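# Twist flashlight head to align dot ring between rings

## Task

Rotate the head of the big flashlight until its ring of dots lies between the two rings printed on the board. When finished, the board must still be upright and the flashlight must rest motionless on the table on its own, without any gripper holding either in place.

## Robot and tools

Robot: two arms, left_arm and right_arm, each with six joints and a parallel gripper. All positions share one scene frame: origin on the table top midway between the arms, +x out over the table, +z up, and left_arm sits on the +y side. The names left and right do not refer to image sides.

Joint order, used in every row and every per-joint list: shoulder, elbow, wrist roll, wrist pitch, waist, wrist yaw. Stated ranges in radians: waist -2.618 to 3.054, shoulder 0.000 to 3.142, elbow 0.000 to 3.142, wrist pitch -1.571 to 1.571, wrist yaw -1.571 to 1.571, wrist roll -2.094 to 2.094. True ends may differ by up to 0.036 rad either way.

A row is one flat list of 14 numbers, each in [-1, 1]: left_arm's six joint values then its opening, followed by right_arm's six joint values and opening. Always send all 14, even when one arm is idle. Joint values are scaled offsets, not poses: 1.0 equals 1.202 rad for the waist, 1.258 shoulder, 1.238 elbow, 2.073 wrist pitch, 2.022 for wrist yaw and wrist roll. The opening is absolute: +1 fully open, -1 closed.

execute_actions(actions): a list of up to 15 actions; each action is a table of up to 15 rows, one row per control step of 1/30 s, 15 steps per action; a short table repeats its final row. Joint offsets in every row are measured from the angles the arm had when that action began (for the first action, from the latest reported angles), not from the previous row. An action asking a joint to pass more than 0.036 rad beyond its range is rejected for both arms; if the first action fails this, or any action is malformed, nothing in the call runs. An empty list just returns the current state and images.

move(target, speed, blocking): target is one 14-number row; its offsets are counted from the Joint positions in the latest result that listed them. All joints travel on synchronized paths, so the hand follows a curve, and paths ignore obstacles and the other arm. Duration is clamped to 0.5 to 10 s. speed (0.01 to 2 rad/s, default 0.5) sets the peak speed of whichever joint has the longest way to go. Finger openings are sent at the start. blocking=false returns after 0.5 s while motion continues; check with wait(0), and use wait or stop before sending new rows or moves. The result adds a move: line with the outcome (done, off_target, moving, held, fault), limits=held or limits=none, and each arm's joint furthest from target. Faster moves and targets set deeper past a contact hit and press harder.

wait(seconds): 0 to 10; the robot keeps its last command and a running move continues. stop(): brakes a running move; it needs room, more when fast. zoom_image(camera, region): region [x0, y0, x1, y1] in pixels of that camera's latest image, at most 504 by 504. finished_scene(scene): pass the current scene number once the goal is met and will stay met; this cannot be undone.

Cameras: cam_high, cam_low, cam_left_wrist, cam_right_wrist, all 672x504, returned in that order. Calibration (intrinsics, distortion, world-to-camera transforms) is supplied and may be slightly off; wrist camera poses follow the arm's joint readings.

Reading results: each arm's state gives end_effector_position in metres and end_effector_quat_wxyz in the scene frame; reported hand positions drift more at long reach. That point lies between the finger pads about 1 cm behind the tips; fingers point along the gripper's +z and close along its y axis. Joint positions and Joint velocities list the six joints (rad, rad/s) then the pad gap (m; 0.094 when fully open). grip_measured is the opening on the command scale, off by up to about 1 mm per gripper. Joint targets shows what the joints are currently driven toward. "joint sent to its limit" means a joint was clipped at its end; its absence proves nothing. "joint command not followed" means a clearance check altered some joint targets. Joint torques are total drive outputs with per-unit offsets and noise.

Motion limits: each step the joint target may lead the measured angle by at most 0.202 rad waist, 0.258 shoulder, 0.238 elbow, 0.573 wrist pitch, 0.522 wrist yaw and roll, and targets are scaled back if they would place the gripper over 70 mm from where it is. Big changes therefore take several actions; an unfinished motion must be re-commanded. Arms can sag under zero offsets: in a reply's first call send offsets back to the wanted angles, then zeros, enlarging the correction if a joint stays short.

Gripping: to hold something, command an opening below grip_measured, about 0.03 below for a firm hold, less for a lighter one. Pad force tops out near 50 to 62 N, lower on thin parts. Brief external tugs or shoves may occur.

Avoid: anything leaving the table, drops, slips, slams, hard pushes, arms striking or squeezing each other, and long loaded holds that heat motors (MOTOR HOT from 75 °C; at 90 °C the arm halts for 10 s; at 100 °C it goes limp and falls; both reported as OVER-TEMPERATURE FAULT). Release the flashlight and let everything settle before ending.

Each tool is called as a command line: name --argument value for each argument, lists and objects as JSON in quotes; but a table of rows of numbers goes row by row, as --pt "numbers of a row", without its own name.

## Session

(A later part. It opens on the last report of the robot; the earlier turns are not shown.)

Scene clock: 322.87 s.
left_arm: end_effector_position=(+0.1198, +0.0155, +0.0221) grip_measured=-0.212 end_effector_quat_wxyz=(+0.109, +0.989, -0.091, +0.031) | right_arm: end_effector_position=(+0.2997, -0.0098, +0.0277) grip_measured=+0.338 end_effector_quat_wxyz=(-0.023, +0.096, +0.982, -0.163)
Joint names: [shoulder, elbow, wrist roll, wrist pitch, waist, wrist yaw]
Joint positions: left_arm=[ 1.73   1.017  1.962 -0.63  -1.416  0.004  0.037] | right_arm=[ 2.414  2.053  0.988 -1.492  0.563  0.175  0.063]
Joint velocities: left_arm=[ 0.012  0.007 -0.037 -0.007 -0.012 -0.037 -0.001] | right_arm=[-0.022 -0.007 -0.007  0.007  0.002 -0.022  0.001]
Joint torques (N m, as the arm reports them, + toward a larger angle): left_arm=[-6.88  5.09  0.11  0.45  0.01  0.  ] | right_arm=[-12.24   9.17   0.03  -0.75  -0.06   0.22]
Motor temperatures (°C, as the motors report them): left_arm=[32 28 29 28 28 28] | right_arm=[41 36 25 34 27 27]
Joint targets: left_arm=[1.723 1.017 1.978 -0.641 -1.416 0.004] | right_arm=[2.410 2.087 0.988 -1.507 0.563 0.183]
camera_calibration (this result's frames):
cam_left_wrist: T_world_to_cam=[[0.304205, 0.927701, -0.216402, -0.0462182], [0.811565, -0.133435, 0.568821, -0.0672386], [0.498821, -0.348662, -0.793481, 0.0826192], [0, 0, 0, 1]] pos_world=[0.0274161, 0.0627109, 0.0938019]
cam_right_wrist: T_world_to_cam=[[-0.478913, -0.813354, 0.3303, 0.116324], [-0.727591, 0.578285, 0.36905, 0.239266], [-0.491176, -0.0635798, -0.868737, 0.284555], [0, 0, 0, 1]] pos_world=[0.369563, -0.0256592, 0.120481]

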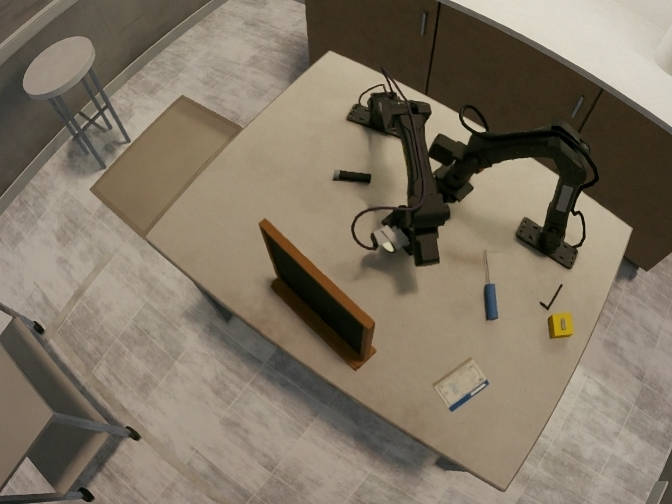

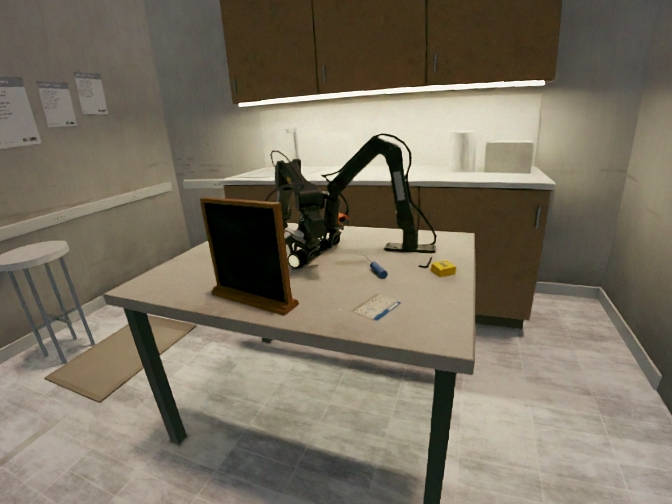

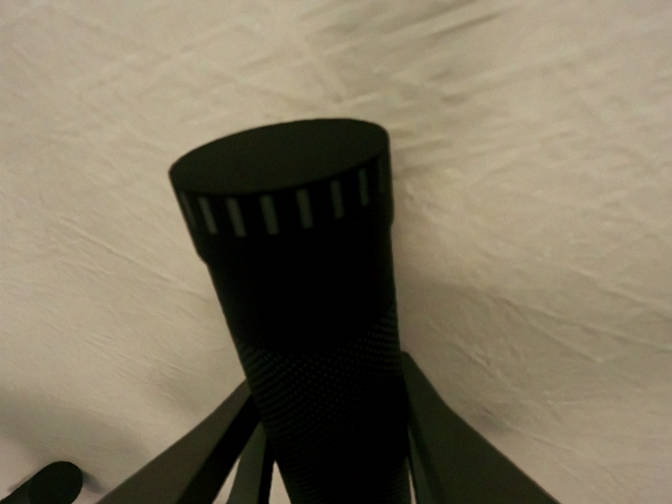

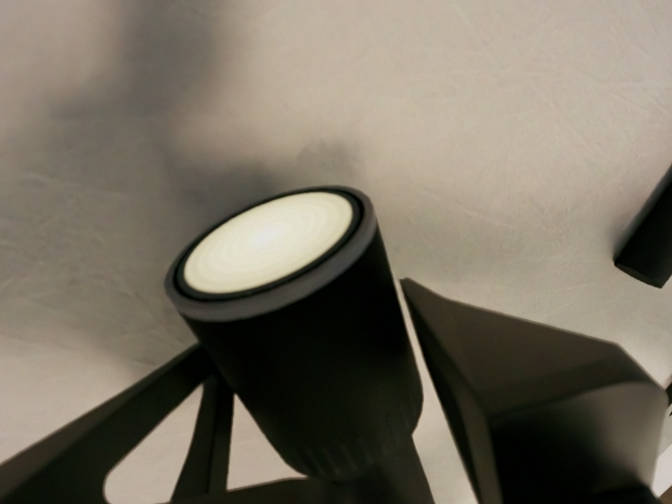

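execute_actions --actions '[[[-0.006,0,0.008,-0.005,0,0,-0.5,-0.003,0.027,0,-0.008,0,0.004,0.31],[-0.006,0,0.008,-0.005,0,0,-0.5,-0.003,0.027,0,-0.008,0,0.004,0.28],[-0.006,0,0.008,-0.005,0,0,-0.5,-0.003,0.027,0,-0.008,0,0.004,0.25],[-0.006,0,0.008,-0.005,0,0,-0.5,-0.003,0.027,0,-0.008,0,0.004,0.23],[-0.006,0,0.008,-0.005,0,0,-0.5,-0.003,0.027,0,-0.008,0,0.004,0.21],[-0.006,0,0.008,-0.005,0,0,-0.5,-0.003,0.027,0,-0.008,0,0.004,0.19],[-0.006,0,0.008,-0.005,0,0,-0.5,-0.003,0.027,0,-0.008,0,0.004,0.17],[-0.006,0,0.008,-0.005,0,0,-0.5,-0.003,0.027,0,-0.008,0,0.004,0.14]]]'

move --target '[-0.006,0,0.008,-0.005,0,0,-0.5,-0.303,-0.4596,-0.087,0.2774,-0.107,-0.149,0.14]' --speed 0.5

Scene clock: 340.70 s.
left_arm: end_effector_position=(+0.1198, +0.0155, +0.0221) grip_measured=-0.212 end_effector_quat_wxyz=(+0.109, +0.989, -0.091, +0.031) | right_arm: end_effector_position=(+0.2995, -0.0103, +0.0279) grip_measured=+0.204 end_effector_quat_wxyz=(-0.023, +0.096, +0.981, -0.164)
Joint names: [shoulder, elbow, wrist roll, wrist pitch, waist, wrist yaw]
Joint positions: left_arm=[ 1.73   1.017  1.962 -0.63  -1.416  0.004  0.037] | right_arm=[ 2.414  2.053  0.988 -1.494  0.563  0.176  0.057]
Joint velocities: left_arm=[-0.002  0.007 -0.007  0.007  0.002  0.11   0.001] | right_arm=[ 0.017  0.002 -0.037  0.007  0.007  0.007 -0.003]
Joint torques (N m, as the arm reports them, + toward a larger angle): left_arm=[-6.71  5.26  0.12  0.45  0.03 -0.02] | right_arm=[-12.16   9.17   0.02  -0.73   0.06   0.2 ]
Motor temperatures (°C, as the motors report them): left_arm=[32 28 29 28 28 28] | right_arm=[42 37 25 32 27 27]
Joint targets: left_arm=[1.723 1.017 1.978 -0.641 -1.416 0.004] | right_arm=[2.411 2.087 0.988 -1.508 0.563 0.183]
camera_calibration (this result's frames):
cam_left_wrist: T_world_to_cam=[[0.304205, 0.927701, -0.216402, -0.0462182], [0.811565, -0.133435, 0.568821, -0.0672386], [0.498821, -0.348662, -0.793481, 0.0826192], [0, 0, 0, 1]] pos_world=[0.0274161, 0.0627109, 0.0938019]
cam_right_wrist: T_world_to_cam=[[-0.478359, -0.812681, 0.33275, 0.115483], [-0.727606, 0.578949, 0.367977, 0.239415], [-0.491693, -0.0660857, -0.868257, 0.284717], [0, 0, 0, 1]] pos_world=[0.369435, -0.0259429, 0.120682]

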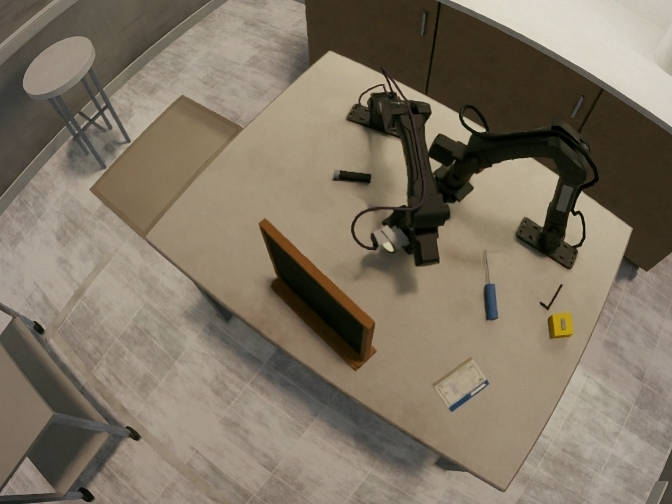

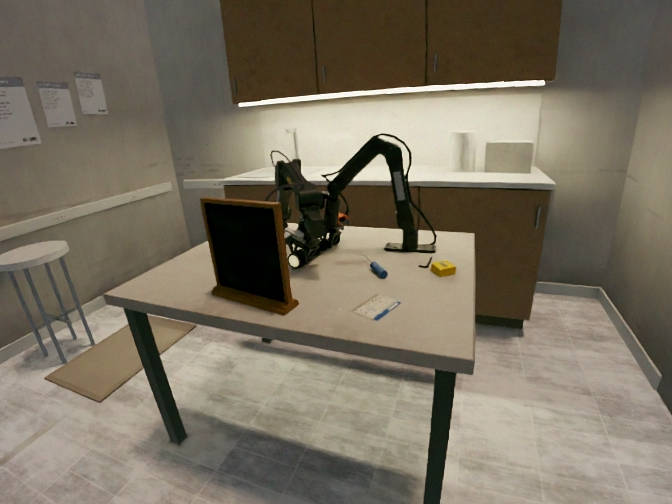

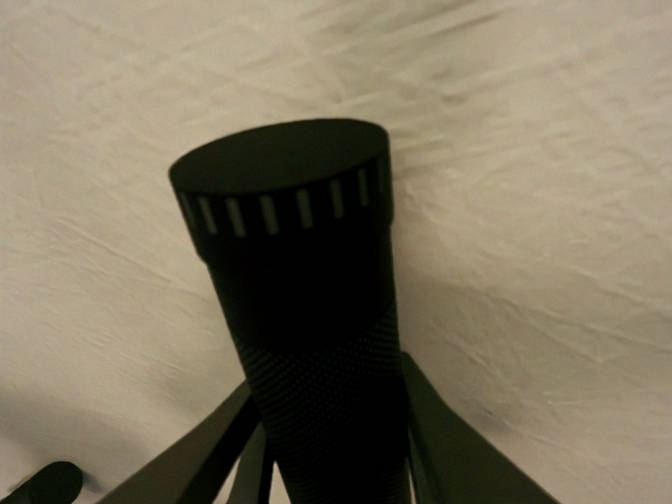

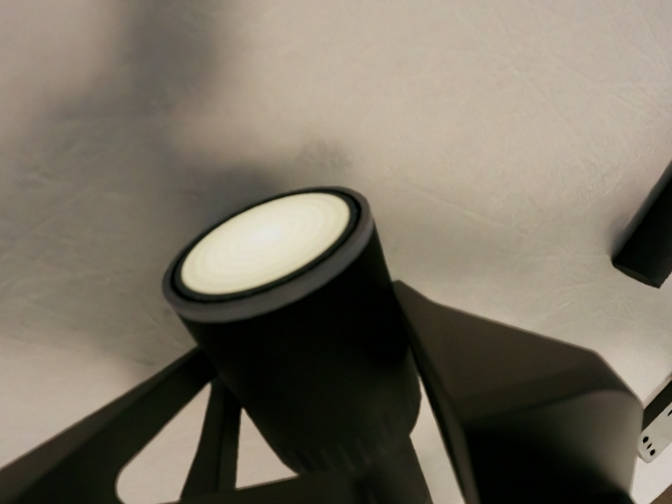

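Scene clock: 342.43 s.
left_arm: end_effector_position=(+0.1189, +0.0151, +0.0222) grip_measured=-0.212 end_effector_quat_wxyz=(+0.110, +0.988, -0.101, +0.030) | right_arm: end_effector_position=(+0.2982, -0.0143, +0.0280) grip_measured=+0.204 end_effector_quat_wxyz=(-0.011, +0.094, +0.994, +0.052)
Joint names: [shoulder, elbow, wrist roll, wrist pitch, waist, wrist yaw]
Joint positions: left_arm=[ 1.73   1.017  1.981 -0.629 -1.416  0.009  0.037] | right_arm=[ 2.053  1.501  0.834 -0.965  0.438 -0.092  0.057]
Joint velocities: left_arm=[ 0.012 -0.002  0.022  0.007  0.007  0.037 -0.001] | right_arm=[-0.012 -0.007 -0.022 -0.095 -0.007 -0.081  0.   ]
Joint torques (N m, as the arm reports them, + toward a larger angle): left_arm=[-6.85  5.21 -0.01  0.43  0.11 -0.07] | right_arm=[-11.14   5.06  -0.14   0.65  -0.22  -0.38]
Motor temperatures (°C, as the motors report them): left_arm=[32 28 29 28 28 28] | right_arm=[43 36 25 32 27 27]
Joint targets: left_arm=[1.723 1.017 1.978 -0.641 -1.416 0.004] | right_arm=[2.033 1.484 0.812 -0.919 0.434 -0.125]
move: off_target (right_arm); limits=none; left_arm: farthest joint: the wrist pitch, 0.011 radians from its target (0.010 radians at the start); right_arm: farthest joint: the wrist pitch, 0.046 radians from its target (0.575 radians at the start)
camera_calibration (this result's frames):
cam_left_wrist: T_world_to_cam=[[0.322706, 0.921157, -0.217557, -0.047663], [0.809067, -0.149178, 0.568468, -0.0660486], [0.491193, -0.359467, -0.793418, 0.0840415], [0, 0, 0, 1]] pos_world=[0.0275383, 0.0642622, 0.0938571]
cam_right_wrist: T_world_to_cam=[[-0.487426, -0.870554, -0.0674605, 0.124757], [-0.757719, 0.383323, 0.528134, 0.242512], [-0.43391, 0.308542, -0.846477, 0.27138], [0, 0, 0, 1]] pos_world=[0.36232, -0.0680849, 0.110054]

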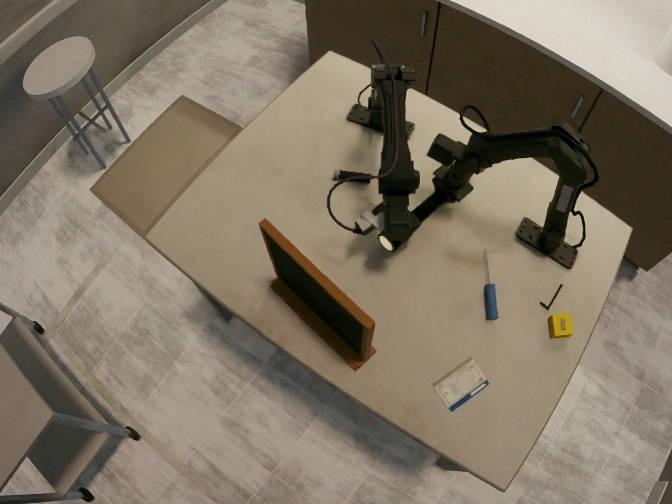

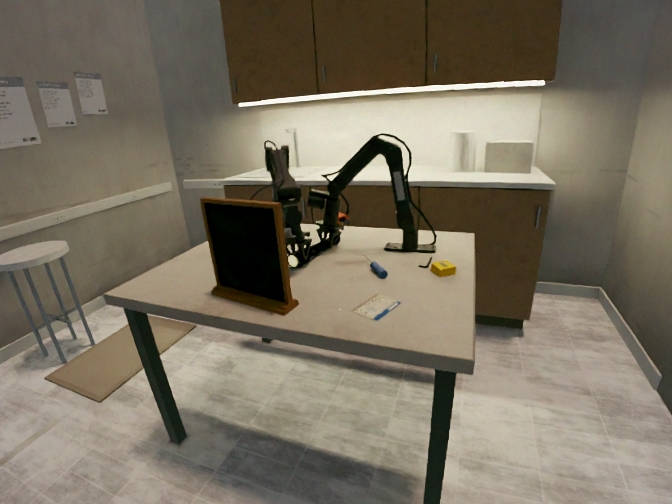

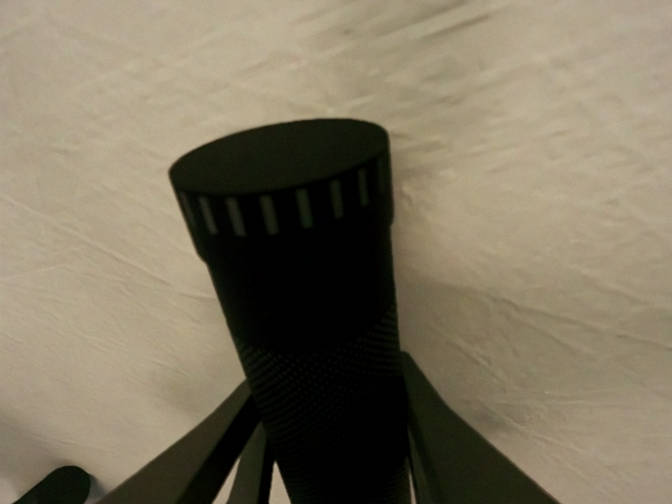

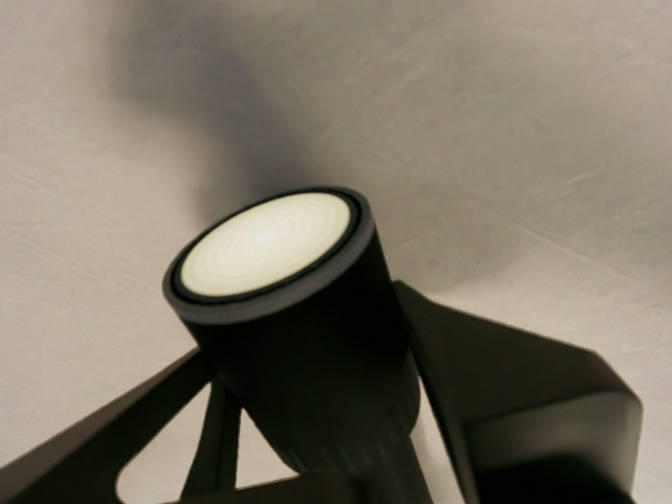

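move --target '[-0.006,0,-0.002,-0.005,0,-0.002,-0.5,-0.189,-0.358,-0.036,0.272,-0.1206,-0.171,0.14]' --speed 0.5

Scene clock: 351.57 s.
left_arm: end_effector_position=(+0.1190, +0.0158, +0.0220) grip_measured=-0.212 end_effector_quat_wxyz=(+0.108, +0.988, -0.104, +0.031) | right_arm: end_effector_position=(+0.2982, -0.0156, +0.0288) grip_measured=+0.204 end_effector_quat_wxyz=(+0.023, +0.087, +0.960, +0.264)
Joint names: [shoulder, elbow, wrist roll, wrist pitch, waist, wrist yaw]
Joint positions: left_arm=[ 1.73   1.017  1.987 -0.632 -1.416  0.008  0.037] | right_arm=[ 1.833  1.07   0.757 -0.45   0.296 -0.409  0.057]
Joint velocities: left_arm=[-0.012  0.002 -0.007  0.051  0.022  0.066 -0.001] | right_arm=[-0.002  0.022 -0.037  0.007 -0.017 -0.022  0.   ]
Joint torques (N m, as the arm reports them, + toward a larger angle): left_arm=[-6.83  5.18 -0.11  0.46  0.02 -0.02] | right_arm=[-9.22  5.7   0.04  1.28 -0.2  -0.47]
Motor temperatures (°C, as the motors report them): left_arm=[32 28 29 28 28 28] | right_arm=[42 35 25 33 27 27]
Joint targets: left_arm=[1.723 1.017 1.977 -0.640 -1.416 0.005] | right_arm=[1.815 1.058 0.762 -0.401 0.293 -0.437]
move: off_target (right_arm); limits=none; left_arm: farthest joint: the wrist roll, 0.010 radians from its target (0.004 radians at the start); right_arm: farthest joint: the wrist pitch, 0.049 radians from its target (0.563 radians at the start)
camera_calibration (this result's frames):
cam_left_wrist: T_world_to_cam=[[0.328353, 0.920011, -0.213923, -0.0491073], [0.806928, -0.1555, 0.569813, -0.0656433], [0.490969, -0.35972, -0.793442, 0.0841351], [0, 0, 0, 1]] pos_world=[0.0277862, 0.0652369, 0.0936556]
cam_right_wrist: T_world_to_cam=[[-0.458216, -0.75547, -0.468297, 0.12819], [-0.817227, 0.150892, 0.556212, 0.255861], [-0.349539, 0.63757, -0.686532, 0.247828], [0, 0, 0, 1]] pos_world=[0.354461, -0.0997711, 0.0878599]

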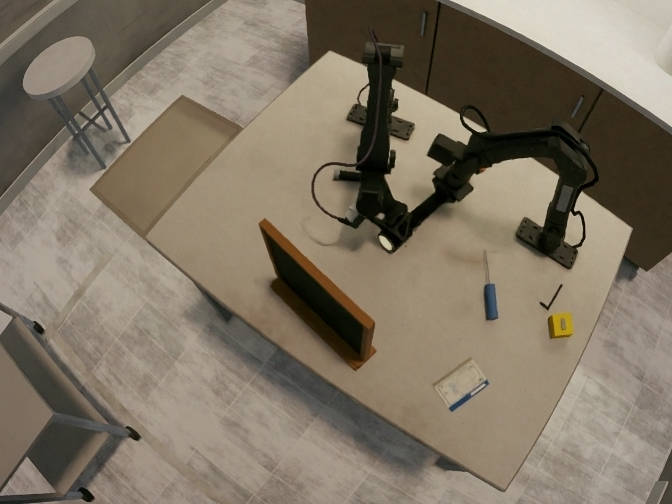

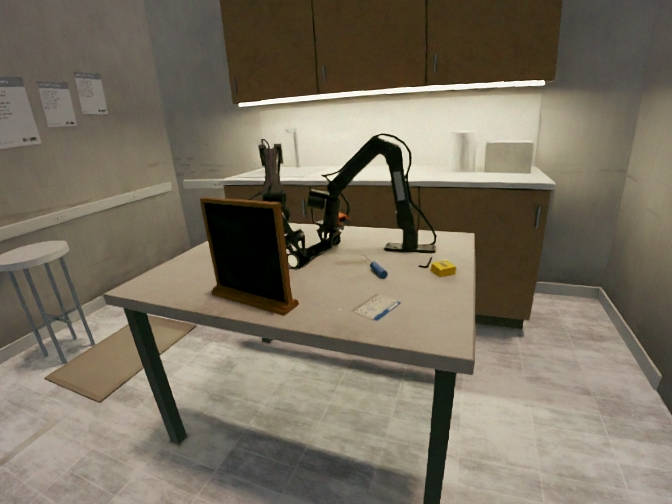

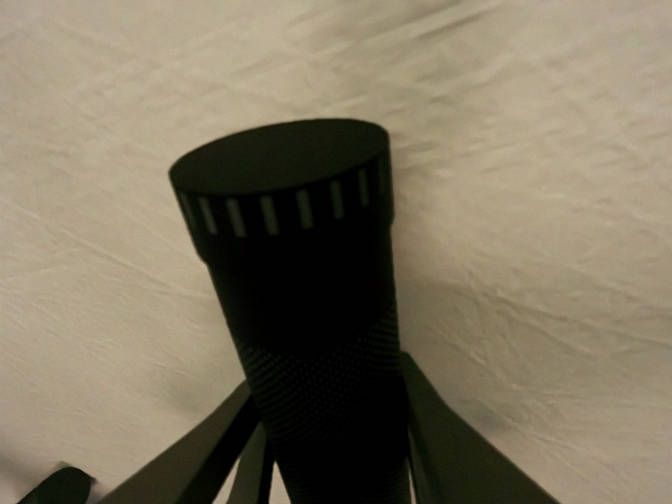

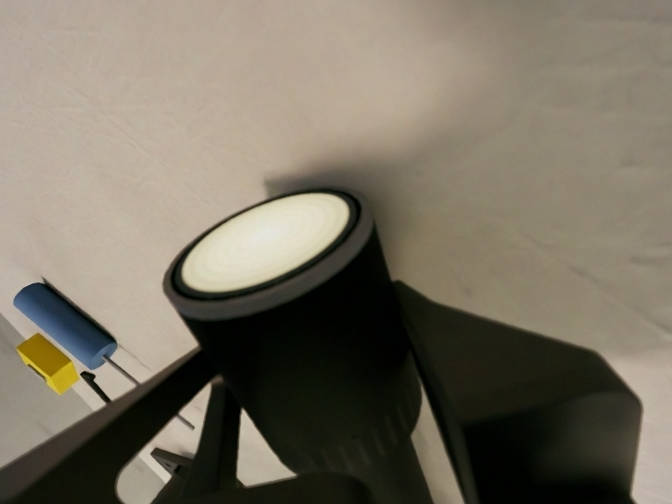

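move --target '[-0.006,0,-0.004,-0.004,0,-0.002,-0.5,0.1645,0.377,0.050,-0.252,0.1256,0.1716,0.42]' --speed 0.8

Scene clock: 361.20 s.
left_arm: end_effector_position=(+0.1192, +0.0168, +0.0218) grip_measured=-0.212 end_effector_quat_wxyz=(+0.106, +0.989, -0.098, +0.030) | right_arm: end_effector_position=(+0.3029, -0.0133, +0.0328) grip_measured=+0.418 end_effector_quat_wxyz=(+0.003, +0.102, +0.993, +0.054)
Joint names: [shoulder, elbow, wrist roll, wrist pitch, waist, wrist yaw]
Joint positions: left_arm=[ 1.73   1.017  1.976 -0.636 -1.416  0.006  0.037] | right_arm=[ 2.042  1.504  0.853 -0.955  0.44  -0.075  0.067]
Joint velocities: left_arm=[ 0.002 -0.007  0.007 -0.037 -0.002  0.037 -0.   ] | right_arm=[0.012 0.007 0.022 0.051 0.012 0.022 0.001]
Joint torques (N m, as the arm reports them, + toward a larger angle): left_arm=[-6.82  5.11  0.01  0.48 -0.04 -0.03] | right_arm=[-9.83  9.58  0.06 -0.03  0.59  0.11]
Motor temperatures (°C, as the motors report them): left_arm=[32 28 29 28 28 28] | right_arm=[42 35 25 33 27 27]
Joint targets: left_arm=[1.723 1.017 1.979 -0.640 -1.416 0.004] | right_arm=[2.039 1.537 0.858 -0.973 0.447 -0.062]
move: off_target (right_arm); limits=none; left_arm: farthest joint: the shoulder, 0.008 radians from its target (0.008 radians at the start); right_arm: farthest joint: the elbow, 0.032 radians from its target (0.467 radians at the start)
camera_calibration (this result's frames):
cam_left_wrist: T_world_to_cam=[[0.317, 0.924646, -0.211048, -0.0488835], [0.809619, -0.147918, 0.568012, -0.0658947], [0.493992, -0.350928, -0.795501, 0.0837853], [0, 0, 0, 1]] pos_world=[0.0274564, 0.0648555, 0.0937636]
cam_right_wrist: T_world_to_cam=[[-0.500823, -0.861688, -0.0816759, 0.132848], [-0.764636, 0.39624, 0.508257, 0.245996], [-0.405596, 0.316999, -0.857324, 0.269112], [0, 0, 0, 1]] pos_world=[0.363782, -0.0683086, 0.116538]

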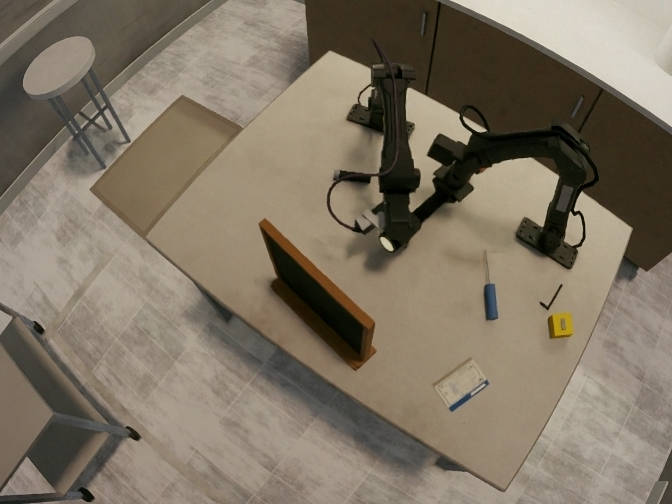

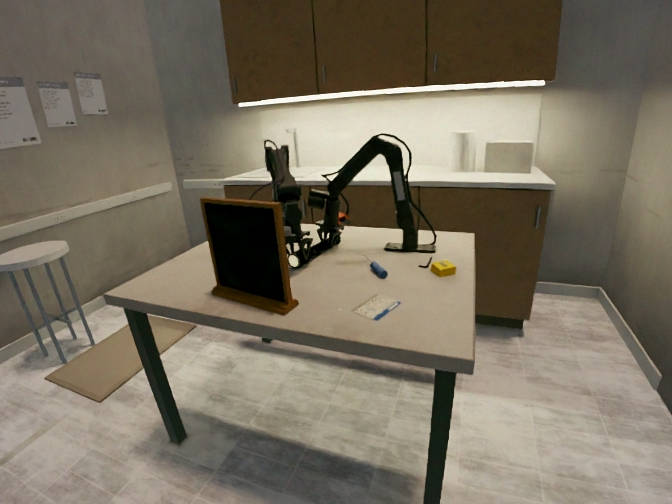

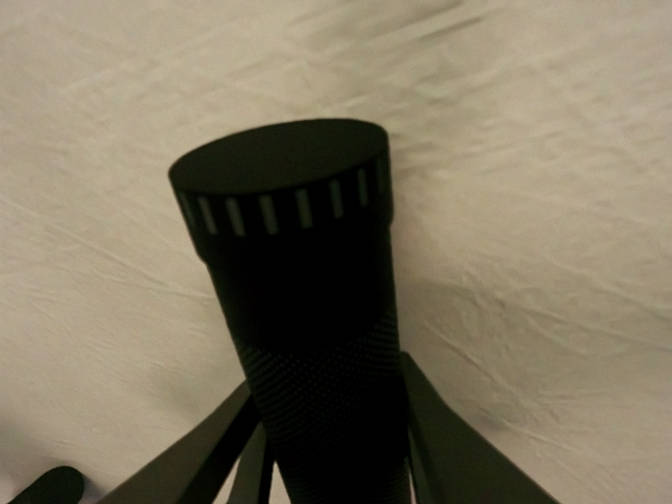

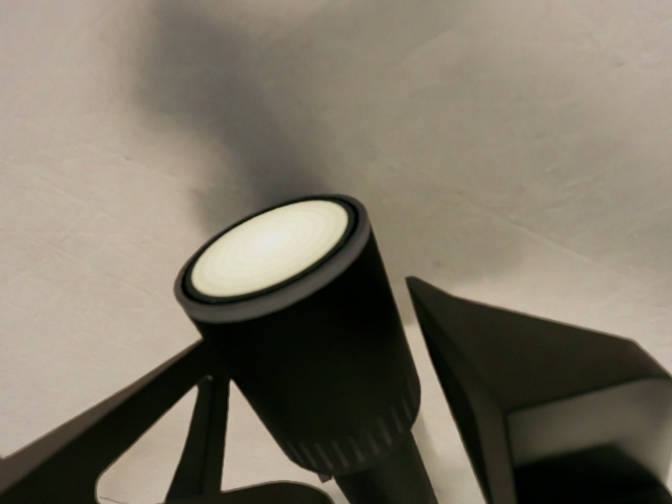

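move --target '[-0.006,0,0,-0.002,0,-0.001,-0.5,0.293,0.471,0.070,-0.268,0.107,0.131,0.55]' --speed 0.8

execute_actions --actions '[[[-0.006,0,0,-0.002,0,0,-0.5,-0.003,0.027,0,-0.008,0,0.004,0.47],[-0.006,0,0,-0.002,0,0,-0.5,-0.003,0.027,0,-0.008,0,0.004,0.4],[-0.006,0,0,-0.002,0,0,-0.5,-0.003,0.027,0,-0.008,0,0.004,0.34],[-0.006,0,0,-0.002,0,0,-0.5,-0.003,0.027,0,-0.008,0,0.004,0.3],[-0.006,0,0,-0.002,0,0,-0.5,-0.003,0.027,0,-0.008,0,0.004,0.27],[-0.006,0,0,-0.002,0,0,-0.5,-0.003,0.027,0,-0.008,0,0.004,0.25],[-0.006,0,0,-0.002,0,0,-0.5,-0.003,0.027,0,-0.008,0,0.004,0.23],[-0.006,0,0,-0.002,0,0,-0.5,-0.003,0.027,0,-0.008,0,0.004,0.21],[-0.006,0,0,-0.002,0,0,-0.5,-0.003,0.027,0,-0.008,0,0.004,0.19],[-0.006,0,0,-0.002,0,0,-0.5,-0.003,0.027,0,-0.008,0,0.004,0.17],[-0.006,0,0,-0.002,0,0,-0.5,-0.003,0.027,0,-0.008,0,0.004,0.14]]]'

Scene clock: 376.43 s.
left_arm: end_effector_position=(+0.1193, +0.0172, +0.0217) grip_measured=-0.212 end_effector_quat_wxyz=(+0.105, +0.989, -0.095, +0.030) | right_arm: end_effector_position=(+0.2996, -0.0090, +0.0278) grip_measured=+0.548 end_effector_quat_wxyz=(-0.023, +0.096, +0.982, -0.162)
Joint names: [shoulder, elbow, wrist roll, wrist pitch, waist, wrist yaw]
Joint positions: left_arm=[ 1.73   1.017  1.969 -0.638 -1.416  0.005  0.037] | right_arm=[ 2.414  2.055  0.987 -1.491  0.564  0.173  0.073]
Joint velocities: left_arm=[-0.002 -0.002 -0.022  0.022 -0.012 -0.051  0.   ] | right_arm=[ 0.007  0.002 -0.007 -0.037 -0.007  0.007 -0.001]
Joint torques (N m, as the arm reports them, + toward a larger angle): left_arm=[-6.9   5.19  0.04  0.51  0.04 -0.02] | right_arm=[-12.2    9.01   0.1   -0.76   0.45   0.32]
Motor temperatures (°C, as the motors report them): left_arm=[32 28 29 28 28 28] | right_arm=[42 36 25 32 27 27]
Joint targets: left_arm=[1.723 1.017 1.975 -0.640 -1.416 0.004] | right_arm=[2.410 2.087 0.995 -1.511 0.568 0.190]
move: off_target (right_arm); limits=none; left_arm: farthest joint: the shoulder, 0.008 radians from its target (0.008 radians at the start); right_arm: farthest joint: the elbow, 0.033 radians from its target (0.583 radians at the start)
camera_calibration (this result's frames):
cam_left_wrist: T_world_to_cam=[[0.311126, 0.926985, -0.209523, -0.0487688], [0.810871, -0.143941, 0.567246, -0.0660483], [0.49567, -0.346381, -0.796449, 0.0835664], [0, 0, 0, 1]] pos_world=[0.0273086, 0.0646467, 0.0938039]
cam_right_wrist: T_world_to_cam=[[-0.478088, -0.814701, 0.328169, 0.1167], [-0.72809, 0.57659, 0.370714, 0.238787], [-0.491239, -0.0617026, -0.868836, 0.284687], [0, 0, 0, 1]] pos_world=[0.369501, -0.0250413, 0.120527]

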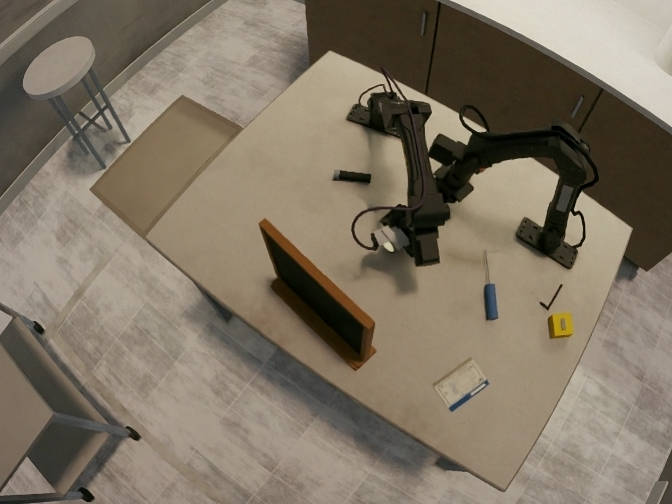

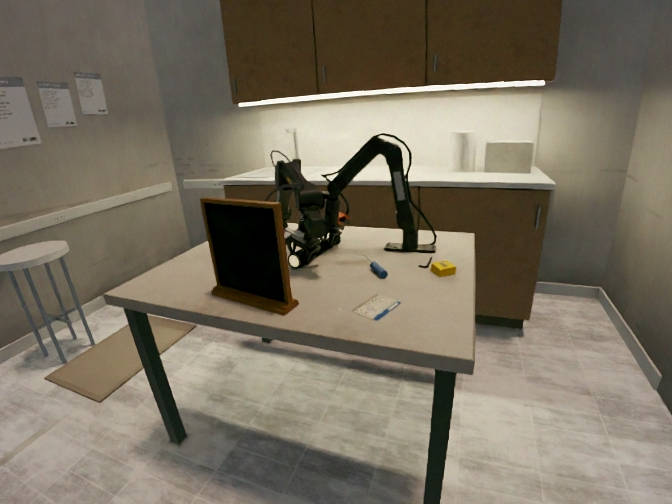

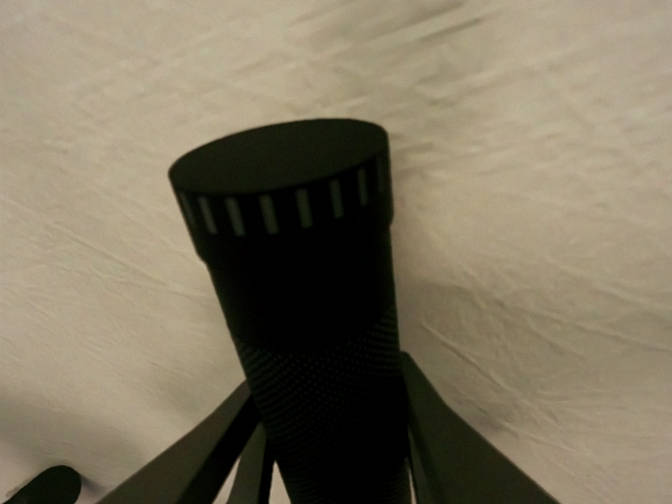

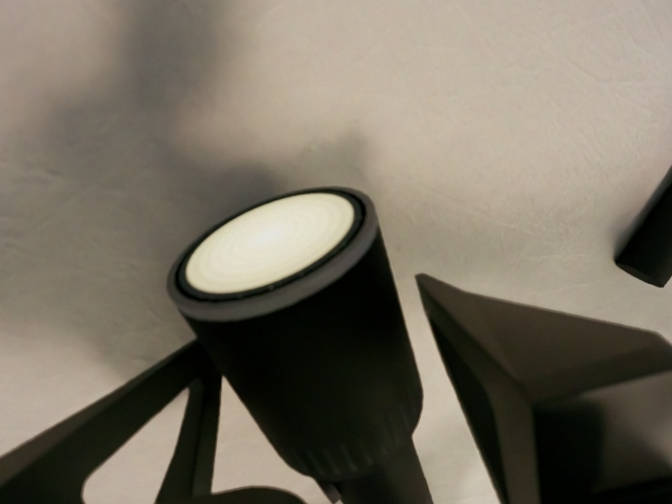

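Scene clock: 376.93 s.
left_arm: end_effector_position=(+0.1193, +0.0173, +0.0217) grip_measured=-0.212 end_effector_quat_wxyz=(+0.105, +0.989, -0.095, +0.030) | right_arm: end_effector_position=(+0.2993, -0.0096, +0.0281) grip_measured=+0.205 end_effector_quat_wxyz=(-0.023, +0.095, +0.982, -0.163)
Joint names: [shoulder, elbow, wrist roll, wrist pitch, waist, wrist yaw]
Joint positions: left_arm=[ 1.73   1.017  1.969 -0.638 -1.416  0.005  0.037] | right_arm=[ 2.414  2.055  0.987 -1.494  0.564  0.174  0.057]
Joint velocities: left_arm=[-0.007 -0.007 -0.11   0.007  0.002  0.007  0.   ] | right_arm=[-0.007  0.002 -0.022  0.037 -0.007 -0.022 -0.   ]
Joint torques (N m, as the arm reports them, + toward a larger angle): left_arm=[-6.96  5.18  0.    0.48 -0.01 -0.01] | right_arm=[-12.09   9.18   0.04  -0.69  -0.01   0.21]
Motor temperatures (°C, as the motors report them): left_arm=[32 28 29 28 28 28] | right_arm=[42 36 25 32 27 27]
Joint targets: left_arm=[1.723 1.017 1.969 -0.642 -1.416 0.005] | right_arm=[2.411 2.088 0.987 -1.507 0.564 0.181]
camera_calibration (this result's frames):
cam_left_wrist: T_world_to_cam=[[0.310385, 0.927288, -0.209281, -0.0487734], [0.811115, -0.143532, 0.567001, -0.0660391], [0.495735, -0.345739, -0.796688, 0.0835771], [0, 0, 0, 1]] pos_world=[0.0272717, 0.0646441, 0.0938218]
cam_right_wrist: T_world_to_cam=[[-0.477447, -0.813944, 0.330968, 0.115731], [-0.728002, 0.577359, 0.369689, 0.238884], [-0.491994, -0.0644386, -0.868211, 0.284902], [0, 0, 0, 1]] pos_world=[0.369333, -0.025364, 0.120739]

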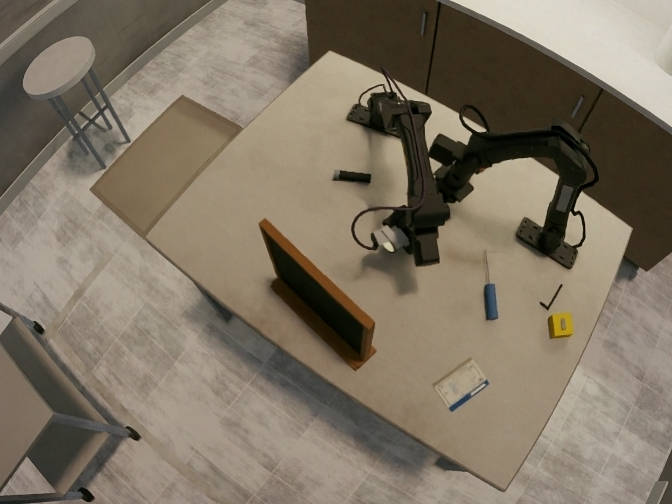

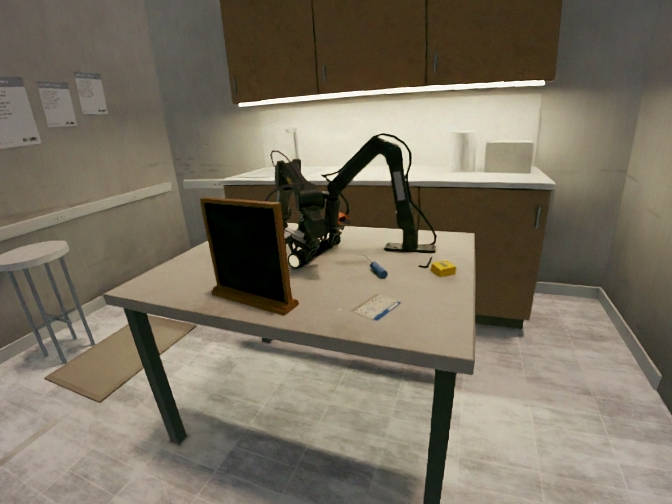

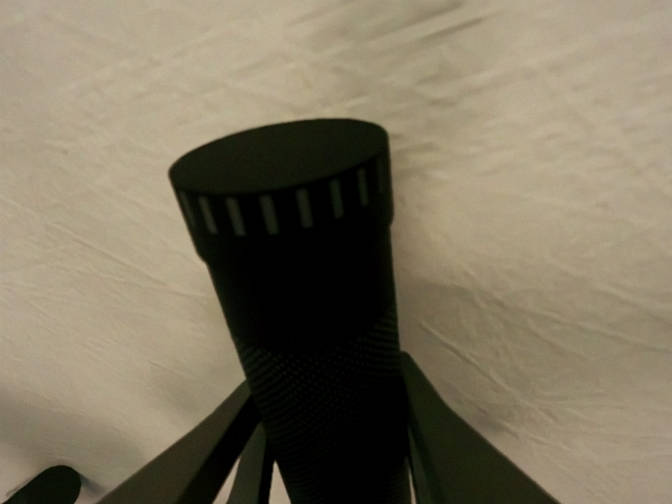

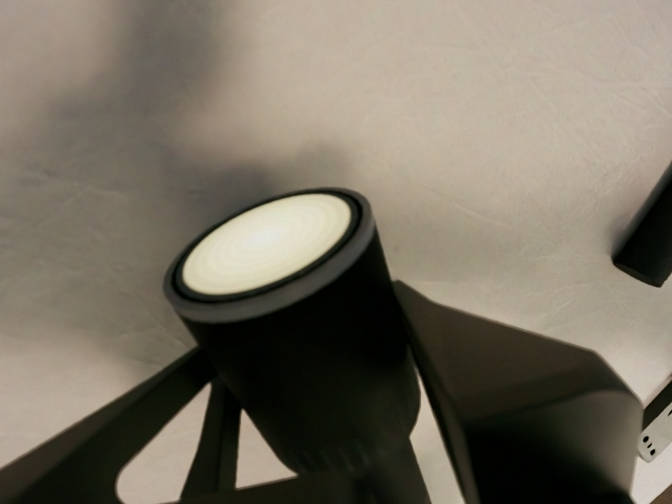

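move --target '[-0.006,0,0,-0.002,0,0,-0.5,-0.303,-0.461,-0.078,0.2774,-0.108,-0.148,0.14]' --speed 0.6

move --target '[-0.006,0,-0.004,-0.004,0,-0.002,-0.5,-0.189,-0.358,-0.036,0.272,-0.1206,-0.171,0.14]' --speed 0.6

Scene clock: 383.30 s.
left_arm: end_effector_position=(+0.1186, +0.0155, +0.0221) grip_measured=-0.212 end_effector_quat_wxyz=(+0.109, +0.988, -0.104, +0.030) | right_arm: end_effector_position=(+0.2980, -0.0154, +0.0280) grip_measured=+0.205 end_effector_quat_wxyz=(-0.010, +0.097, +0.994, +0.049)
Joint names: [shoulder, elbow, wrist roll, wrist pitch, waist, wrist yaw]
Joint positions: left_arm=[ 1.73   1.017  1.987 -0.631 -1.416  0.01   0.037] | right_arm=[ 2.052  1.501  0.839 -0.968  0.438 -0.087  0.057]
Joint velocities: left_arm=[-0.022 -0.022 -0.051 -0.037 -0.012 -0.051  0.   ] | right_arm=[-0.012 -0.012  0.022 -0.037  0.002 -0.051 -0.   ]
Joint torques (N m, as the arm reports them, + toward a larger angle): left_arm=[-6.89  5.1  -0.14  0.43 -0.05 -0.08] | right_arm=[-11.16   5.07  -0.05   0.75  -0.32  -0.44]
Motor temperatures (°C, as the motors report them): left_arm=[32 28 29 28 28 28] | right_arm=[42 36 25 32 27 27]
Joint targets: left_arm=[1.723 1.017 1.969 -0.642 -1.416 0.005] | right_arm=[2.033 1.484 0.830 -0.919 0.434 -0.125]
move: off_target (right_arm); limits=none; left_arm: farthest joint: the wrist roll, 0.018 radians from its target (0.000 radians at the start); right_arm: farthest joint: the wrist pitch, 0.049 radians from its target (0.575 radians at the start)
camera_calibration (this result's frames):
cam_left_wrist: T_world_to_cam=[[0.328029, 0.919659, -0.215927, -0.048613], [0.808301, -0.154945, 0.568015, -0.0654994], [0.488924, -0.360859, -0.794188, 0.0845589], [0, 0, 0, 1]] pos_world=[0.0275469, 0.0650725, 0.0938634]
cam_right_wrist: T_world_to_cam=[[-0.491607, -0.868567, -0.062559, 0.124751], [-0.755774, 0.389872, 0.526123, 0.24233], [-0.432583, 0.305926, -0.848104, 0.271317], [0, 0, 0, 1]] pos_world=[0.361843, -0.0691266, 0.110414]

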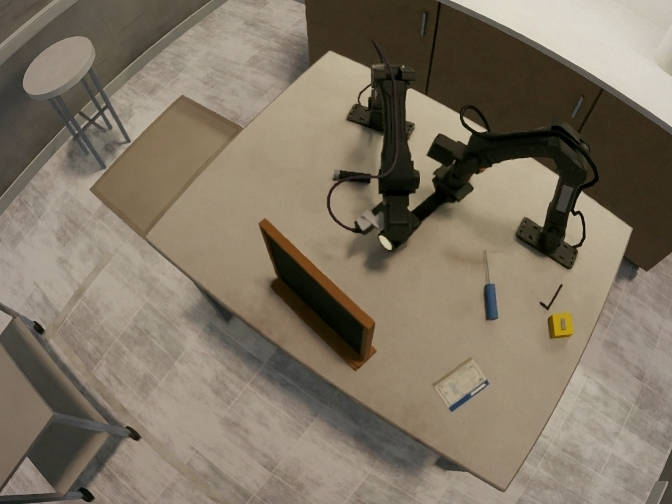

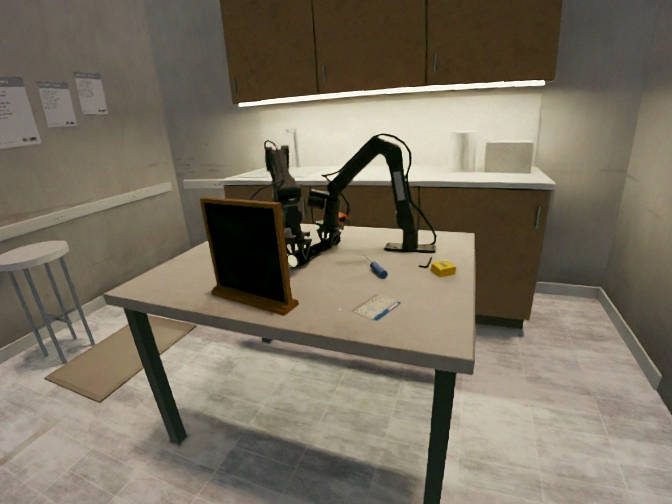

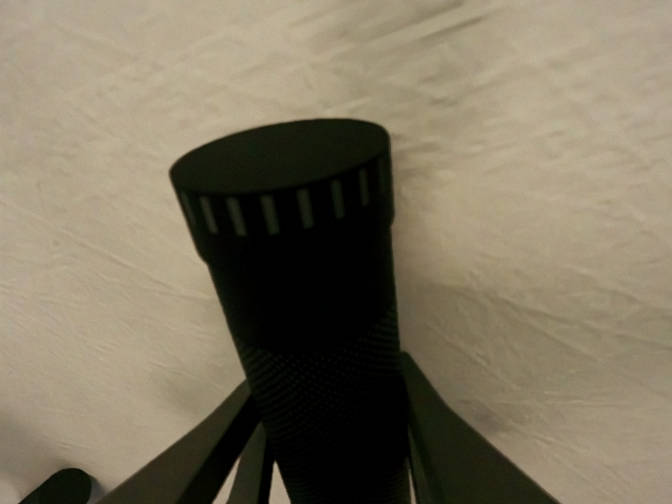

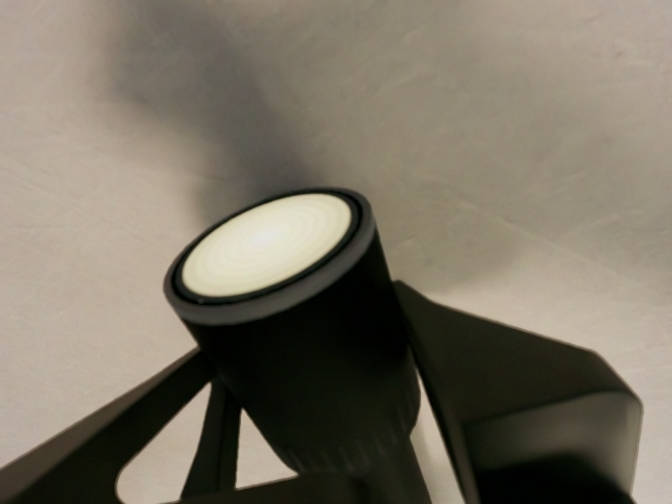

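Scene clock: 384.93 s.
left_arm: end_effector_position=(+0.1187, +0.0160, +0.0220) grip_measured=-0.212 end_effector_quat_wxyz=(+0.108, +0.988, -0.107, +0.030) | right_arm: end_effector_position=(+0.2979, -0.0167, +0.0288) grip_measured=+0.205 end_effector_quat_wxyz=(+0.024, +0.088, +0.961, +0.262)
Joint names: [shoulder, elbow, wrist roll, wrist pitch, waist, wrist yaw]
Joint positions: left_arm=[ 1.73   1.017  1.993 -0.633 -1.416  0.009  0.037] | right_arm=[ 1.83   1.069  0.757 -0.454  0.296 -0.404  0.057]
Joint velocities: left_arm=[ 0.002  0.012  0.037 -0.051 -0.002 -0.095 -0.001] | right_arm=[ 0.002 -0.017 -0.11   0.007 -0.007 -0.022 -0.001]
Joint torques (N m, as the arm reports them, + toward a larger angle): left_arm=[-6.94  5.19 -0.12  0.44  0.01 -0.04] | right_arm=[-9.05  5.72  0.09  1.26 -0.19 -0.52]
Motor temperatures (°C, as the motors report them): left_arm=[32 28 29 27 28 28] | right_arm=[42 36 25 32 27 27]
Joint targets: left_arm=[1.723 1.017 1.979 -0.640 -1.416 0.006] | right_arm=[1.814 1.058 0.766 -0.404 0.293 -0.433]
move: off_target (right_arm); limits=none; left_arm: farthest joint: the wrist roll, 0.014 radians from its target (0.008 radians at the start); right_arm: farthest joint: the wrist pitch, 0.050 radians from its target (0.564 radians at the start)
camera_calibration (this result's frames):
cam_left_wrist: T_world_to_cam=[[0.3337, 0.918272, -0.213122, -0.0498375], [0.80624, -0.160859, 0.569299, -0.0651354], [0.488489, -0.361802, -0.794026, 0.0846638], [0, 0, 0, 1]] pos_world=[0.0277882, 0.0659183, 0.0936854]
cam_right_wrist: T_world_to_cam=[[-0.459356, -0.757181, -0.464401, 0.1275], [-0.817325, 0.155584, 0.554773, 0.255907], [-0.347811, 0.634405, -0.690332, 0.247988], [0, 0, 0, 1]] pos_world=[0.35398, -0.100599, 0.0884344]

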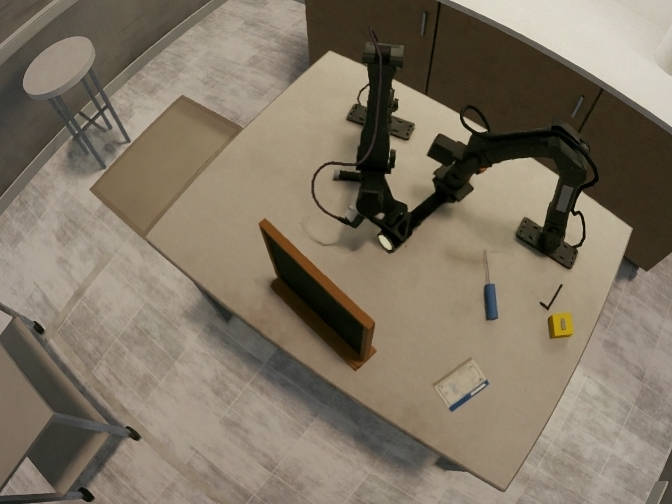

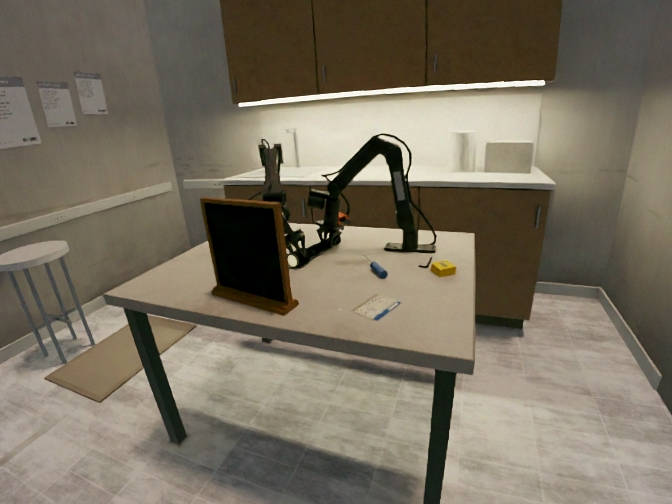

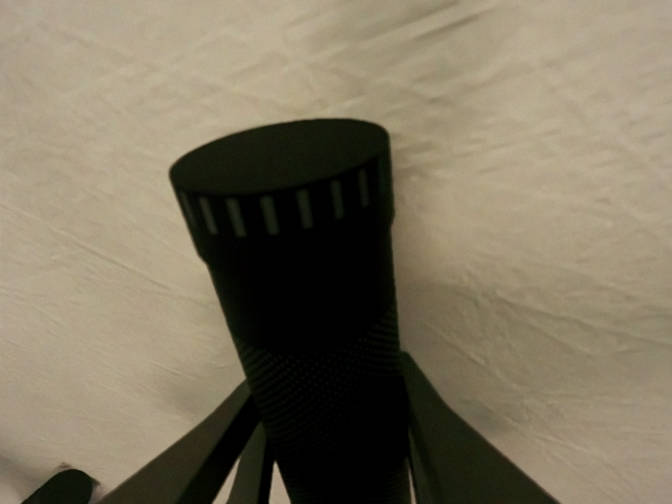

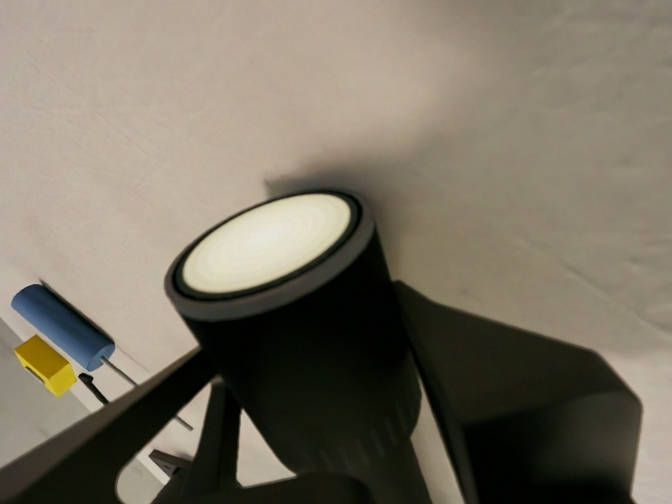

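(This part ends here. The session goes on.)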